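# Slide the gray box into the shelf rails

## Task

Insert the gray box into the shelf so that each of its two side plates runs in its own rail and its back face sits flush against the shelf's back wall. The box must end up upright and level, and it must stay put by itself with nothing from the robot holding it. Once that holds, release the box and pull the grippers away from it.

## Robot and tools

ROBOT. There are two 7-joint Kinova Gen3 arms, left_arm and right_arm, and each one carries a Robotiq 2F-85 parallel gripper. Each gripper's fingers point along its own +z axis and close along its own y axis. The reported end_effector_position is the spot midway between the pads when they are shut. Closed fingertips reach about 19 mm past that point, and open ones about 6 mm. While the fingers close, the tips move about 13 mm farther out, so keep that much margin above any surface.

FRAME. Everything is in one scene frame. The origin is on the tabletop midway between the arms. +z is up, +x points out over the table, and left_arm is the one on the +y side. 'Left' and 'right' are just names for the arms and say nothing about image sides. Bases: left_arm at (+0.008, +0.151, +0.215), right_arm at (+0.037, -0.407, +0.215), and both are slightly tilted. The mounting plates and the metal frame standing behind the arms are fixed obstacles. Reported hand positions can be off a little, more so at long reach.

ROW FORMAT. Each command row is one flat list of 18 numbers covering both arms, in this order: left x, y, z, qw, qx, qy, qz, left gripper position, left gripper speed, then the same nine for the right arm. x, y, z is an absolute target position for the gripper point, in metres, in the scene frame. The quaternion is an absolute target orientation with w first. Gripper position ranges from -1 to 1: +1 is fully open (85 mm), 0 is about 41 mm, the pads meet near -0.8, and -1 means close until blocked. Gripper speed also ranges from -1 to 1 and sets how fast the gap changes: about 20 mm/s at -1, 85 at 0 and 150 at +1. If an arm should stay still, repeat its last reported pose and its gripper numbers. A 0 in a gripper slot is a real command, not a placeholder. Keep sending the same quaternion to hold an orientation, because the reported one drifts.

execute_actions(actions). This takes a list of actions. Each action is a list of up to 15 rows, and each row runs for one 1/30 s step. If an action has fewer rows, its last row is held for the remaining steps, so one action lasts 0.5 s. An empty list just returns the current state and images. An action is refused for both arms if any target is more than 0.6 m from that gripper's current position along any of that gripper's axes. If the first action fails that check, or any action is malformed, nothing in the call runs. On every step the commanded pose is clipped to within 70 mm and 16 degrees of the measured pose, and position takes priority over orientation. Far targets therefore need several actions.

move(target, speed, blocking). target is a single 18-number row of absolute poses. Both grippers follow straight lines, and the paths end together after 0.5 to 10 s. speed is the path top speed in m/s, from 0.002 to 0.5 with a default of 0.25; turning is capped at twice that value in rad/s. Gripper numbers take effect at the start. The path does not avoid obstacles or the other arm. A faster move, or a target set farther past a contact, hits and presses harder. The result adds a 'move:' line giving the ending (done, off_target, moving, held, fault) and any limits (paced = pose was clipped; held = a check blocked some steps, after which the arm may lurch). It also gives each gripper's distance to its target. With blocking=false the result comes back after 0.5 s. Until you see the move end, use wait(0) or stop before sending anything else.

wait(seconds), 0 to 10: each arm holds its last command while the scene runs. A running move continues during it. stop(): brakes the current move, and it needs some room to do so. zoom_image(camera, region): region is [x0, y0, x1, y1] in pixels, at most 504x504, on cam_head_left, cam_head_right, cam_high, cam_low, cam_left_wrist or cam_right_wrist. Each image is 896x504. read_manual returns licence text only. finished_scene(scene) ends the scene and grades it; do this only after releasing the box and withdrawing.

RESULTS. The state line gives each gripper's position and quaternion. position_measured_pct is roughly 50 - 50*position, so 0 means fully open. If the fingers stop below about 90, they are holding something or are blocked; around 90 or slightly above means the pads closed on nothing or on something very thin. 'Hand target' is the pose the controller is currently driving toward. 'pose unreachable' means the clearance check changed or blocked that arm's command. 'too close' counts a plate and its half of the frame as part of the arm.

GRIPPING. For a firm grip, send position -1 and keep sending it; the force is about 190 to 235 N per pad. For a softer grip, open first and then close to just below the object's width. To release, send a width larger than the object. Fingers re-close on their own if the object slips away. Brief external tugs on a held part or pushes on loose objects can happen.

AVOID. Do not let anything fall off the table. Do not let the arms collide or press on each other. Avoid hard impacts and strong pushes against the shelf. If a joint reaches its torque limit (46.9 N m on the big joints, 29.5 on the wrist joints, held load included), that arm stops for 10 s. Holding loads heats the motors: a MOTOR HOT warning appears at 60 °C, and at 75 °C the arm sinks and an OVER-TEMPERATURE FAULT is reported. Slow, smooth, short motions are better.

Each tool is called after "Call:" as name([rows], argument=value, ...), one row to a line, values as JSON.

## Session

Call:
execute_actions(actions=[])

Scene clock: 0.00 s.
left_arm: end_effector_position=(+0.3402, +0.4691, +0.2587) position_measured_pct=0.0 end_effector_quat_wxyz=(+0.096, +0.628, +0.772, +0.041) | right_arm: end_effector_position=(+0.5031, -0.1494, +0.1769) position_measured_pct=0.0 end_effector_quat_wxyz=(-0.061, +0.058, +0.996, -0.041)
Joint positions: left_arm=[-1.442  0.392  0.595  2.134 -0.341  0.371 -0.333] | right_arm=[-0.806  1.174  0.229  1.249 -0.009  0.981  0.801]
Joint velocities: left_arm=[-0.     0.001  0.    -0.     0.    -0.001  0.   ] | right_arm=[-0.     0.    -0.     0.001  0.     0.    -0.   ]
Hand target (left_arm): +0.340, +0.469, +0.259; +0.096, +0.628, +0.772, +0.041
Hand target (right_arm): +0.503, -0.149, +0.177; -0.061, +0.058, +0.996, -0.041
camera_calibration (this result's frames):
cam_left_wrist: T_world_to_cam=[[0.958522, 0.237393, 0.157732, -0.475274], [0.219838, -0.968009, 0.120956, 0.403947], [0.181401, -0.0812635, -0.980046, 0.384292], [0, 0, 0, 1]] pos_world=[0.297047, 0.53508, 0.402731]
cam_right_wrist: T_world_to_cam=[[0.119748, 0.987608, -0.101444, 0.109301], [0.988381, -0.128225, -0.0816153, -0.450687], [-0.0936115, -0.0904916, -0.991488, 0.356173], [0, 0, 0, 1]] pos_world=[0.465704, -0.133505, 0.327446]

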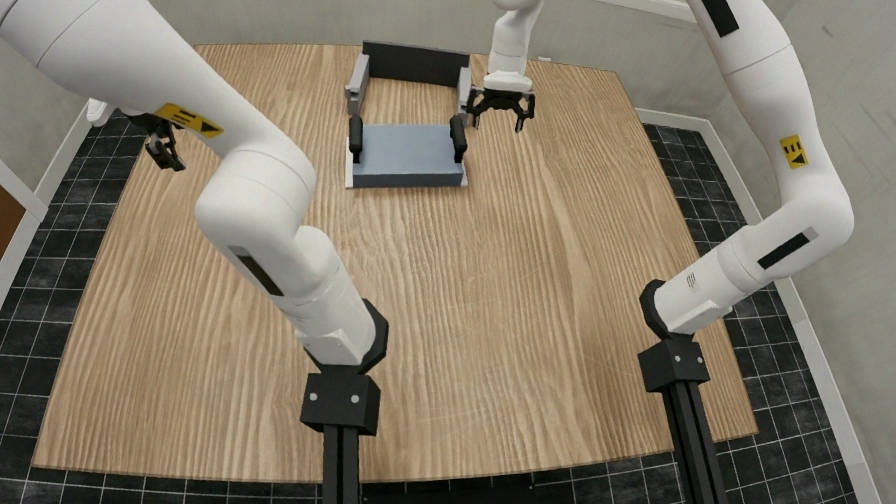

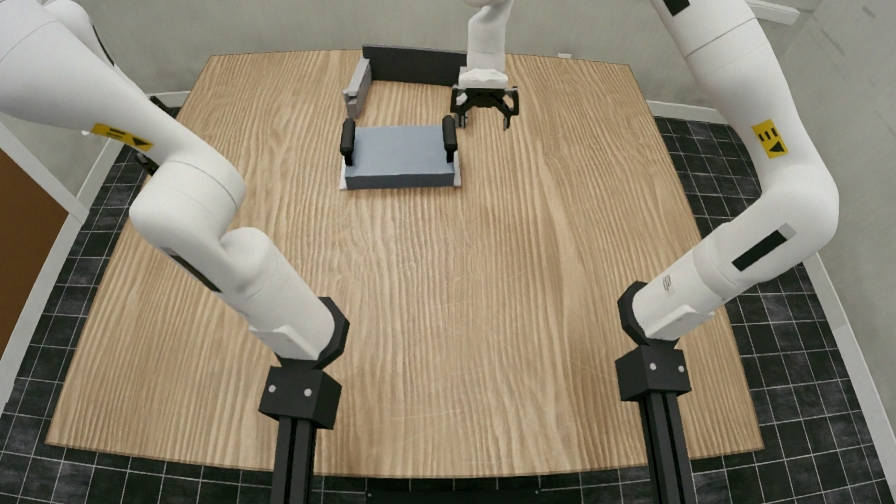

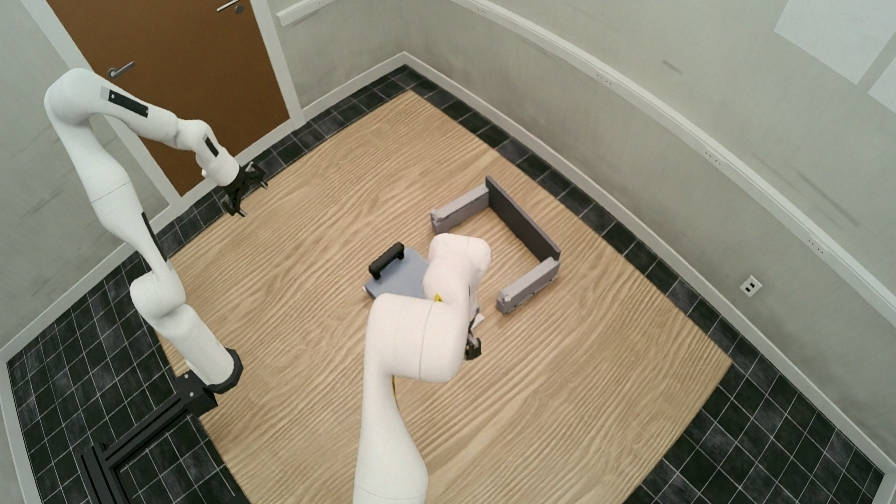

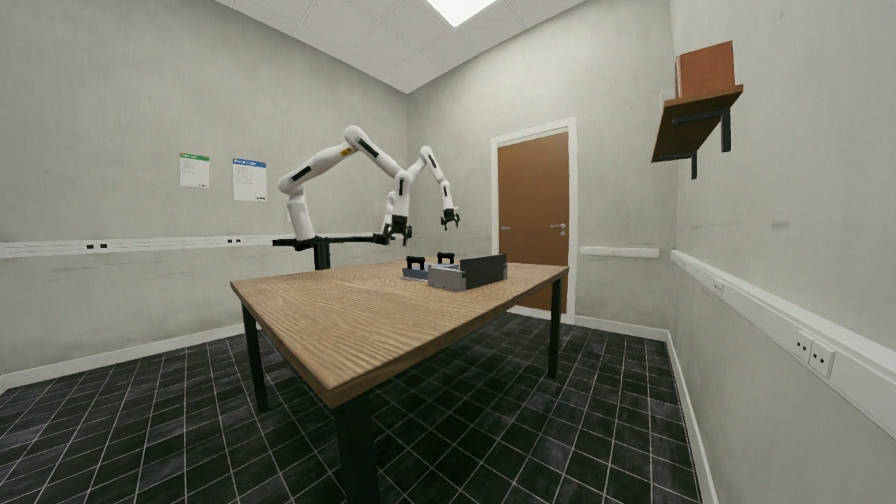

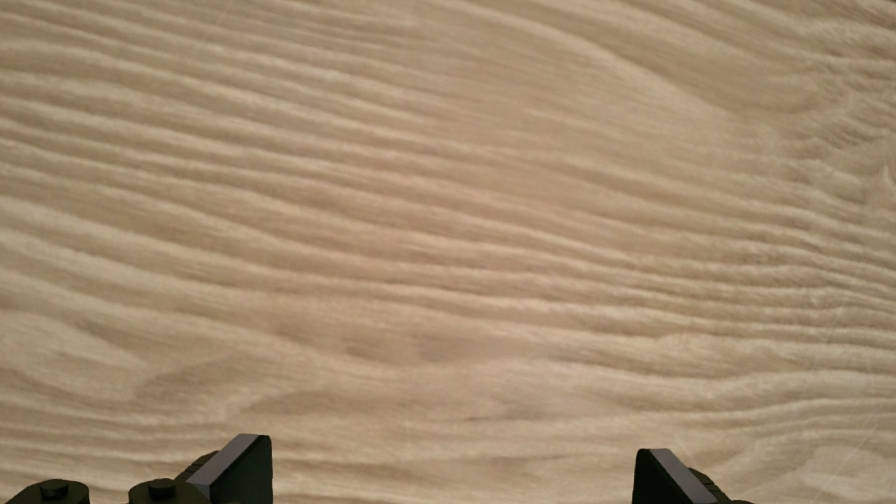

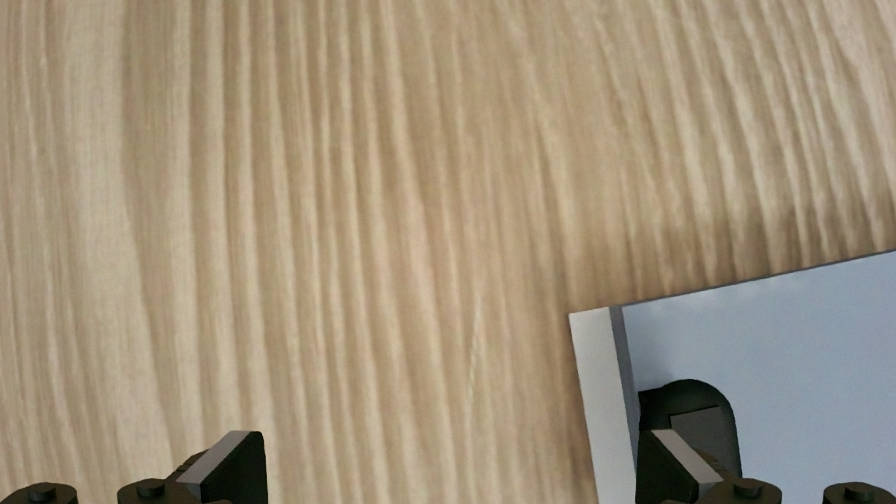

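Call:
move(target=[0.48,0.146,0.21,-0.006,0.976,0.025,0.216,0.6,0,0.49,-0.093,0.21,-0.006,0.976,0.025,0.216,0.6,0], speed=0.4)

Scene clock: 4.67 s.
left_arm: end_effector_position=(+0.4776, +0.1457, +0.2092) position_measured_pct=19.8 end_effector_quat_wxyz=(-0.007, +0.976, +0.025, +0.214) | right_arm: end_effector_position=(+0.4902, -0.0920, +0.2109) position_measured_pct=19.8 end_effector_quat_wxyz=(-0.009, +0.976, +0.025, +0.216)
Joint positions: left_arm=[ 0.648  0.865 -0.82   2.255 -0.692 -0.353 -0.563] | right_arm=[-1.535  1.341  0.991  1.755 -1.163  0.466 -1.513]
Joint velocities: left_arm=[ 0.002  0.     0.     0.002  0.     0.002 -0.001] | right_arm=[-0.008  0.018  0.002 -0.008  0.012  0.01  -0.014]
Hand target (left_arm): +0.478, +0.146, +0.209; -0.007, +0.976, +0.025, +0.214
Hand target (right_arm): +0.490, -0.092, +0.210; -0.008, +0.976, +0.026, +0.216
Off the commanded pose (left_arm): 0.003 m, 0 deg.
Off the commanded pose (right_arm): 0.001 m, 0 deg.
move: done
camera_calibration (this result's frames):
cam_left_wrist: T_world_to_cam=[[0.0886095, -0.995992, -0.012173, 0.108393], [-0.912726, -0.076296, -0.401385, 0.586918], [0.398847, 0.0466771, -0.915829, 0.148674], [0, 0, 0, 1]] pos_world=[0.466793, 0.145799, 0.373059]
cam_right_wrist: T_world_to_cam=[[0.0483784, -0.998589, -0.0219068, -0.106923], [-0.919604, -0.0359698, -0.391198, 0.581332], [0.389858, 0.039071, -0.920046, 0.15369], [0, 0, 0, 1]] pos_world=[0.47985, -0.0918667, 0.366475]

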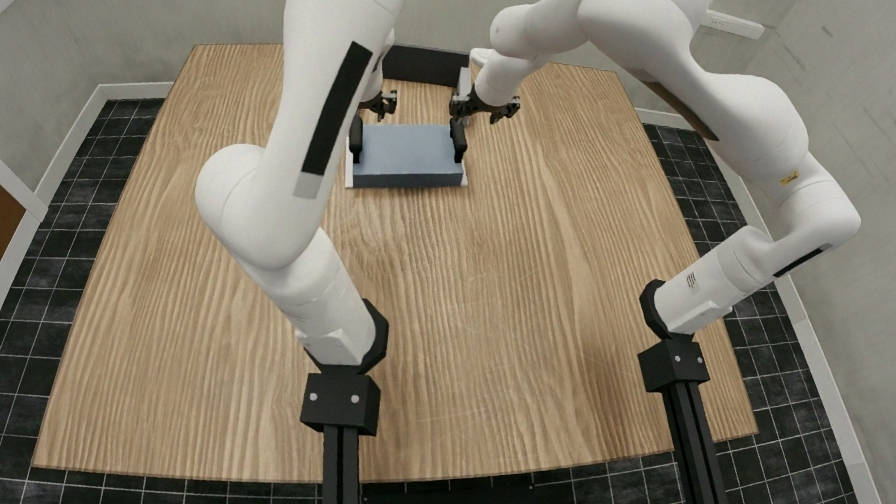

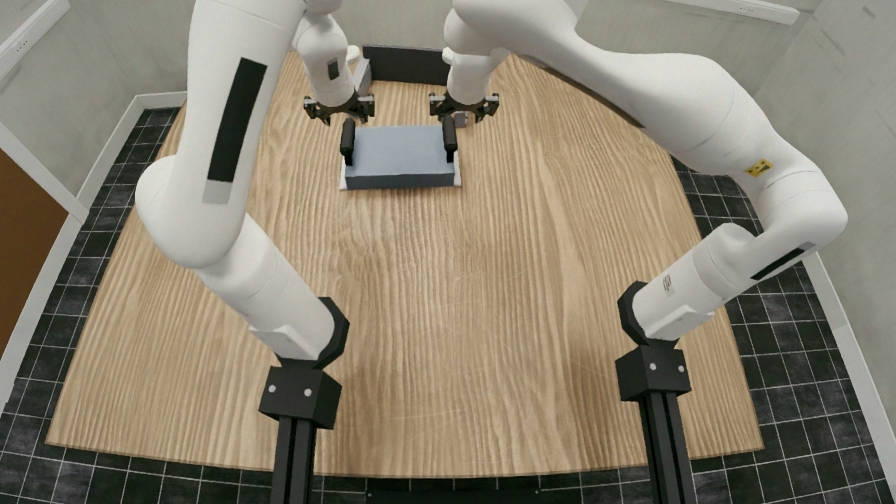

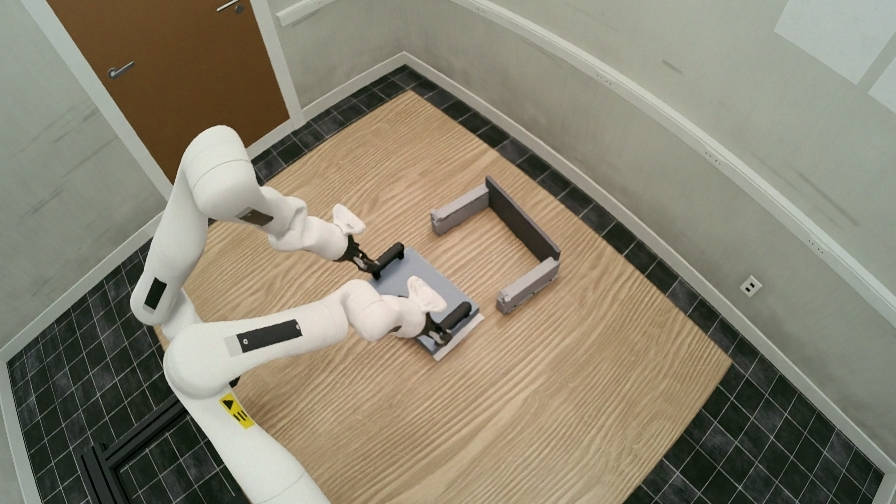

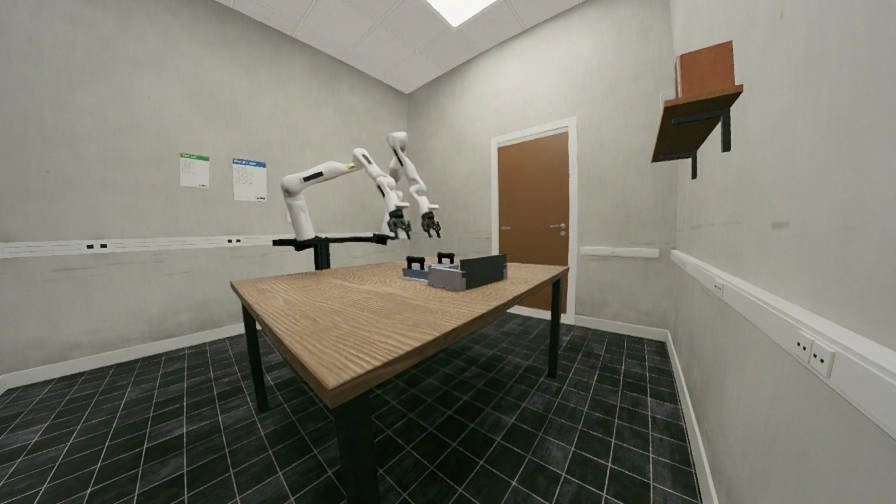

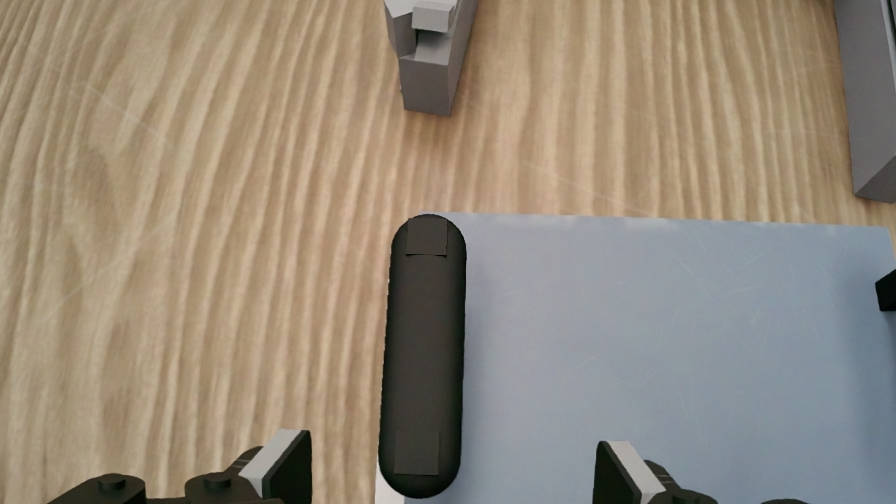

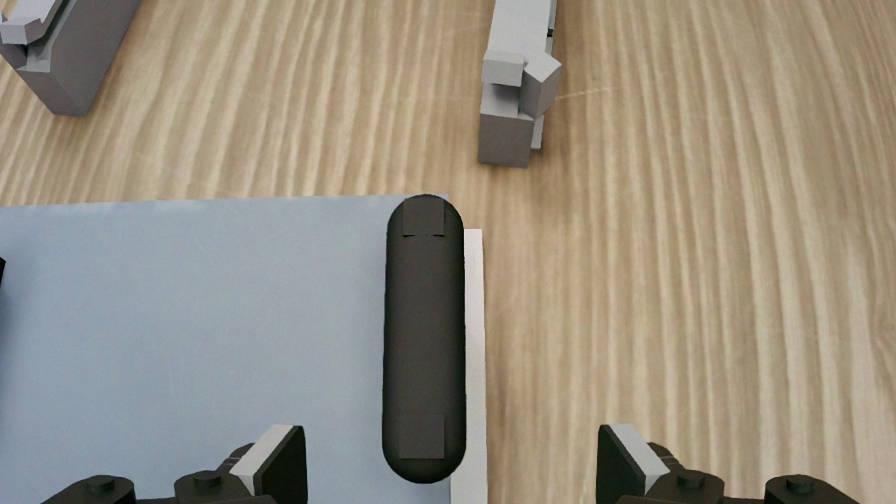

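Call:
move(target=[0.53,0.163,0.14,-0.006,0.976,0.025,0.216,0.8,0,0.545,-0.076,0.14,-0.006,0.976,0.025,0.216,0.8,0], speed=0.15)

Call:
move(target=[0.54,0.163,0.098,-0.006,0.976,0.025,0.216,0.8,0,0.555,-0.076,0.098,-0.006,0.976,0.025,0.216,0.8,0], speed=0.08)

Call:
zoom_image(camera="cam_low", region=[390,225,520,300])

Scene clock: 5.90 s.
left_arm: end_effector_position=(+0.5300, +0.1625, +0.1400) position_measured_pct=9.9 end_effector_quat_wxyz=(-0.006, +0.976, +0.025, +0.216) | right_arm: end_effector_position=(+0.5450, -0.0757, +0.1402) position_measured_pct=9.9 end_effector_quat_wxyz=(-0.006, +0.976, +0.025, +0.216)
Joint positions: left_arm=[ 0.486  1.057 -0.766  2.083 -0.691 -0.437 -0.546] | right_arm=[-1.39   1.5    0.95   1.545 -1.186  0.454 -1.539]
Joint velocities: left_arm=[-0.003  0.003  0.     0.002  0.001 -0.001  0.   ] | right_arm=[ 0.002  0.006 -0.    -0.002  0.001  0.001 -0.001]
Hand target (left_arm): +0.530, +0.163, +0.140; -0.006, +0.976, +0.025, +0.216
Hand target (right_arm): +0.545, -0.076, +0.140; -0.006, +0.976, +0.025, +0.216
Off the commanded pose (left_arm): 0.000 m, 0 deg.
Off the commanded pose (right_arm): 0.000 m, 0 deg.
move: done
camera_calibration (this result's frames):
cam_left_wrist: T_world_to_cam=[[0.0891409, -0.995985, -0.0082757, 0.118817], [-0.911218, -0.0781938, -0.404436, 0.608166], [0.402165, 0.0435928, -0.914529, 0.062107], [0, 0, 0, 1]] pos_world=[0.518603, 0.163187, 0.303746]
cam_right_wrist: T_world_to_cam=[[0.0475494, -0.998739, -0.0161053, -0.0952365], [-0.919775, -0.0374904, -0.390652, 0.60452], [0.389556, 0.0333885, -0.920398, 0.066459], [0, 0, 0, 1]] pos_world=[0.534661, -0.0746717, 0.295792]

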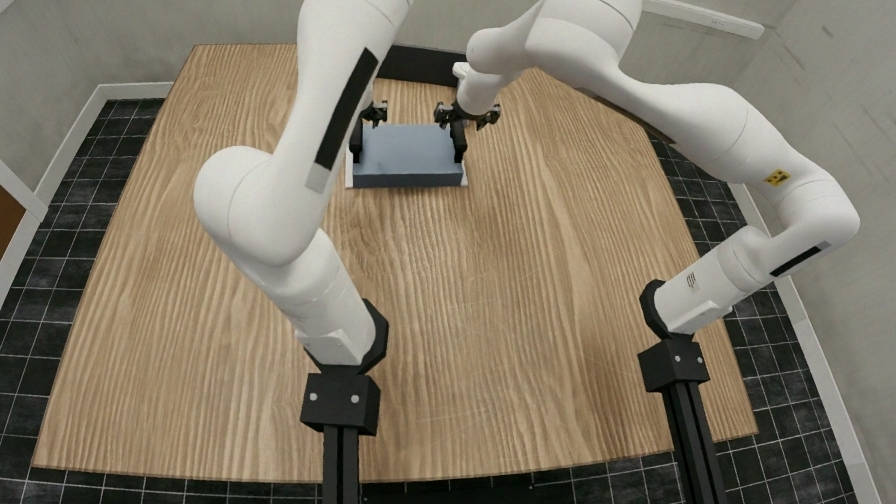

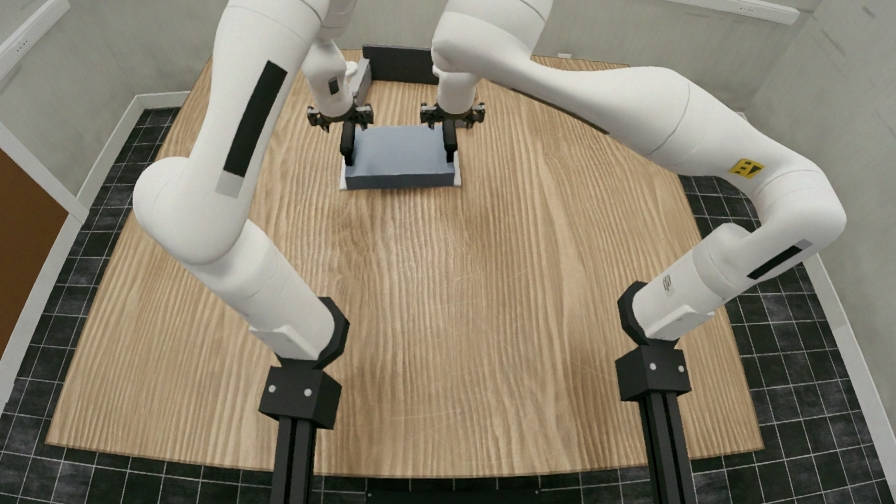

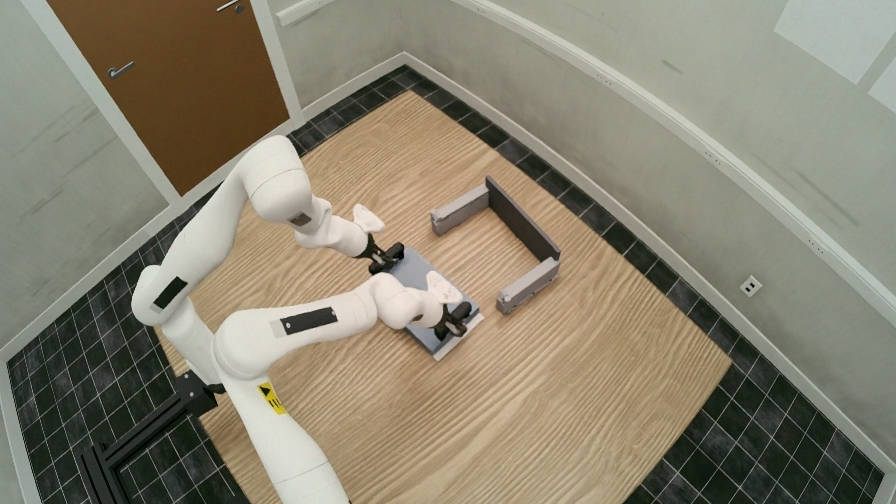

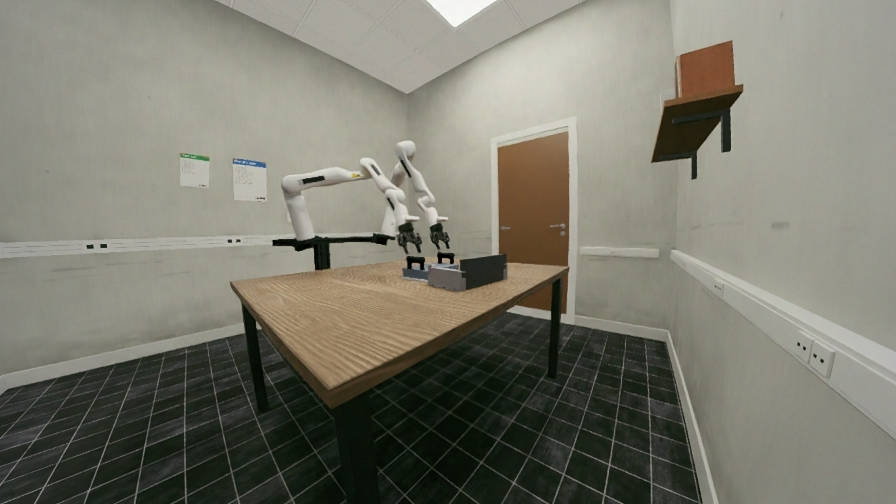

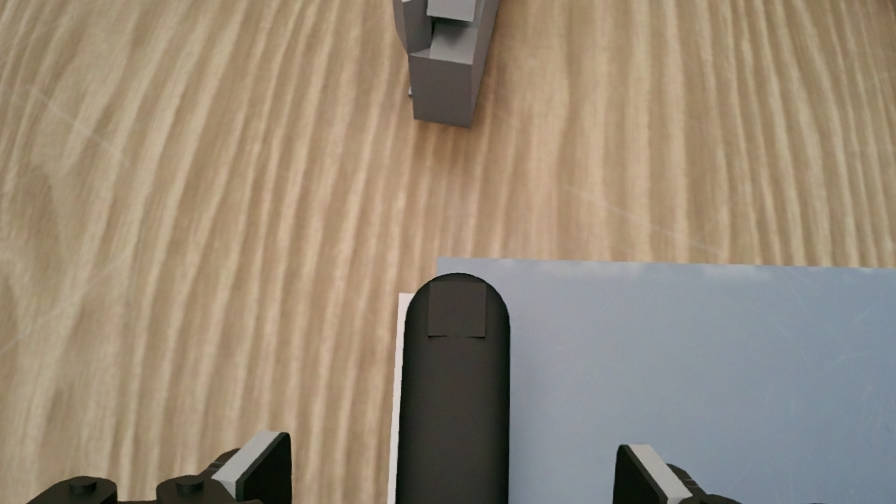

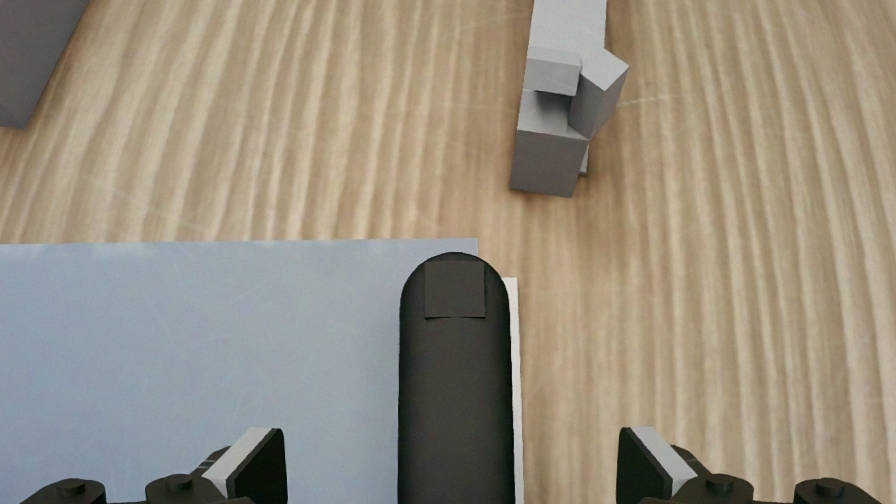

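Scene clock: 6.80 s.
left_arm: end_effector_position=(+0.5401, +0.1628, +0.0982) position_measured_pct=9.9 end_effector_quat_wxyz=(-0.006, +0.976, +0.025, +0.216) | right_arm: end_effector_position=(+0.5550, -0.0758, +0.0982) position_measured_pct=9.9 end_effector_quat_wxyz=(-0.006, +0.976, +0.025, +0.216)
Joint positions: left_arm=[ 0.455  1.175 -0.757  2.019 -0.641 -0.49  -0.545] | right_arm=[-1.338  1.567  0.906  1.488 -1.223  0.404 -1.522]
Joint velocities: left_arm=[-0.002  0.008  0.     0.001  0.002  0.003 -0.001] | right_arm=[ 0.003  0.005 -0.    -0.001  0.     0.    -0.001]
Hand target (left_arm): +0.540, +0.163, +0.098; -0.006, +0.976, +0.025, +0.216
Hand target (right_arm): +0.555, -0.076, +0.098; -0.006, +0.976, +0.025, +0.216
Off the commanded pose (left_arm): 0.000 m, 0 deg.
Off the commanded pose (right_arm): 0.000 m, 0 deg.
move: done
camera_calibration (this result's frames):
cam_left_wrist: T_world_to_cam=[[0.0891169, -0.995984, -0.00857576, 0.117891], [-0.911097, -0.0780366, -0.404738, 0.600448], [0.402443, 0.0438823, -0.914393, 0.0196828], [0, 0, 0, 1]] pos_world=[0.528639, 0.163411, 0.262033]
cam_right_wrist: T_world_to_cam=[[0.0472895, -0.998749, -0.016274, -0.0962704], [-0.919795, -0.037186, -0.390634, 0.597334], [0.38954, 0.0334416, -0.920402, 0.0238696], [0, 0, 0, 1]] pos_world=[0.544679, -0.0747357, 0.253742]

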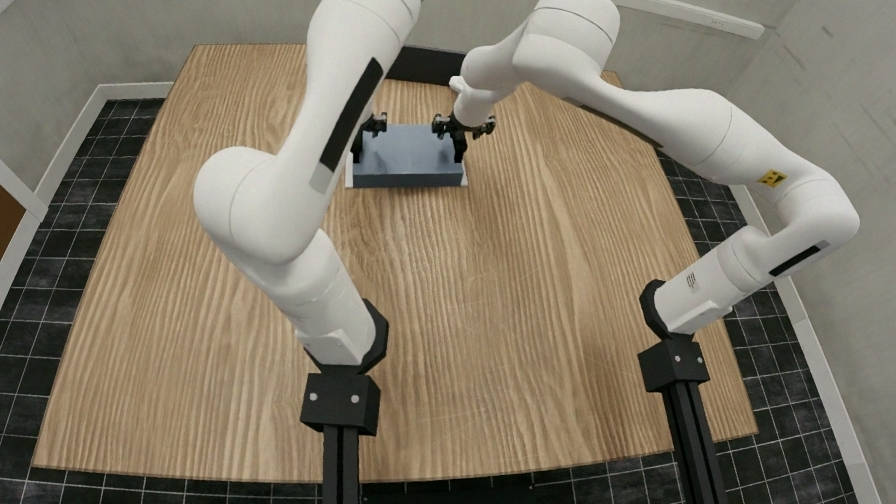

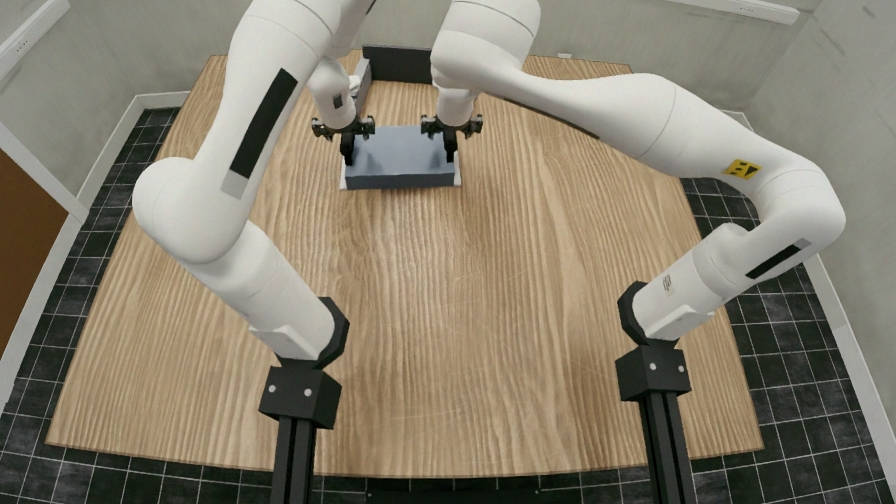

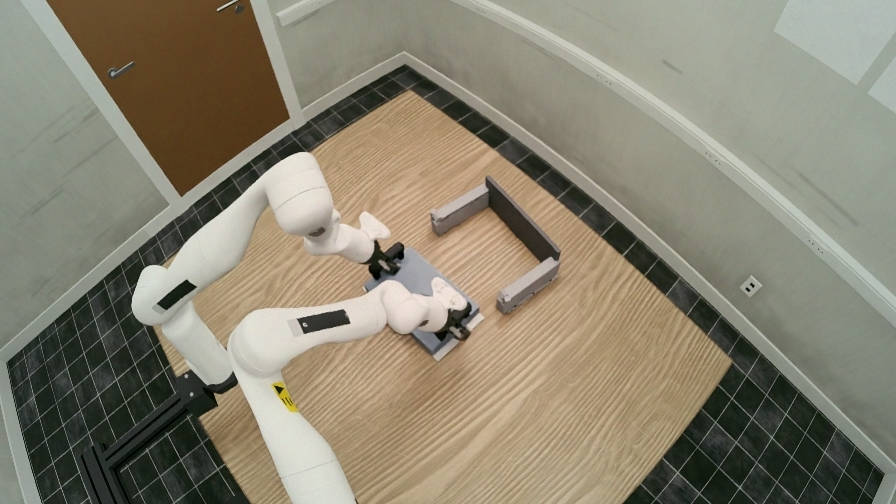

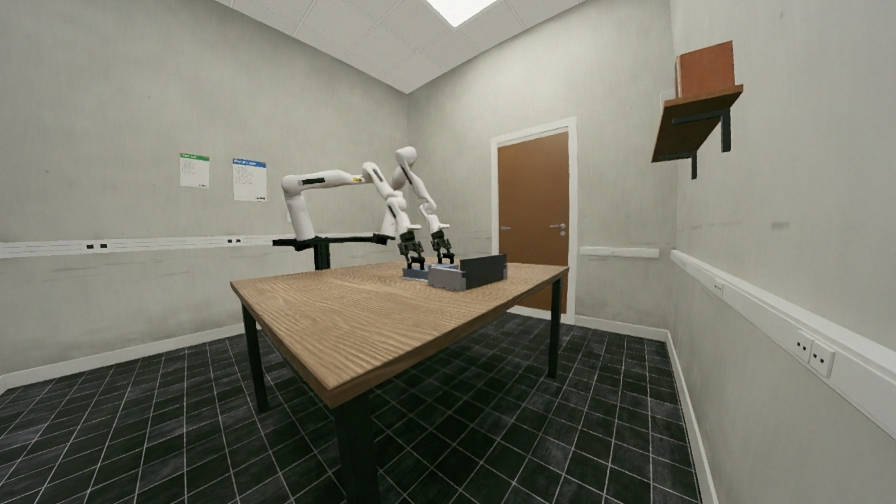

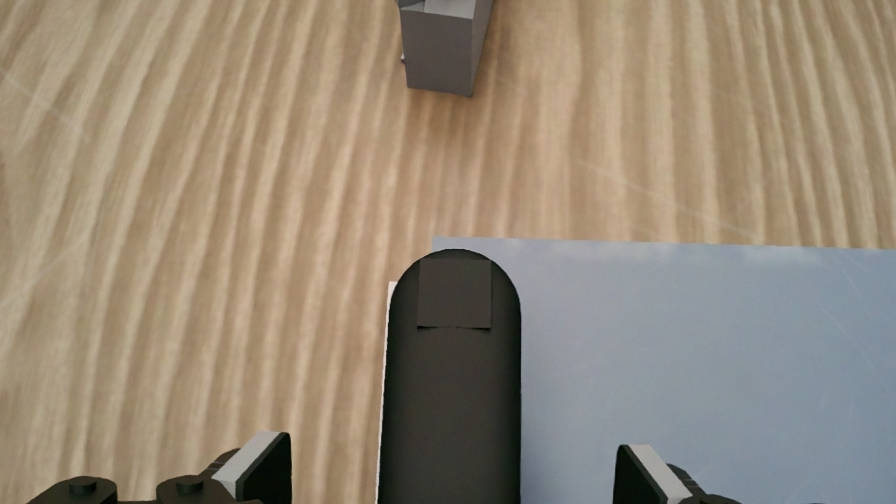

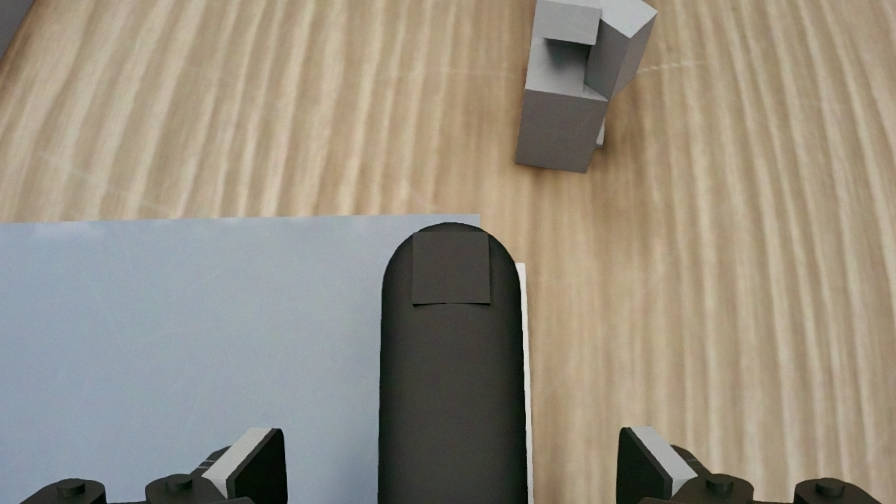

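Region (390, 225, 520, 300) of cam_low's 896x504 image, scaled by 3.877, with more detail than that image has; it fills the top 291 rows of this view, and the rest is white.

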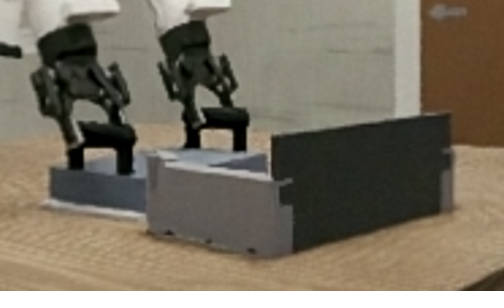

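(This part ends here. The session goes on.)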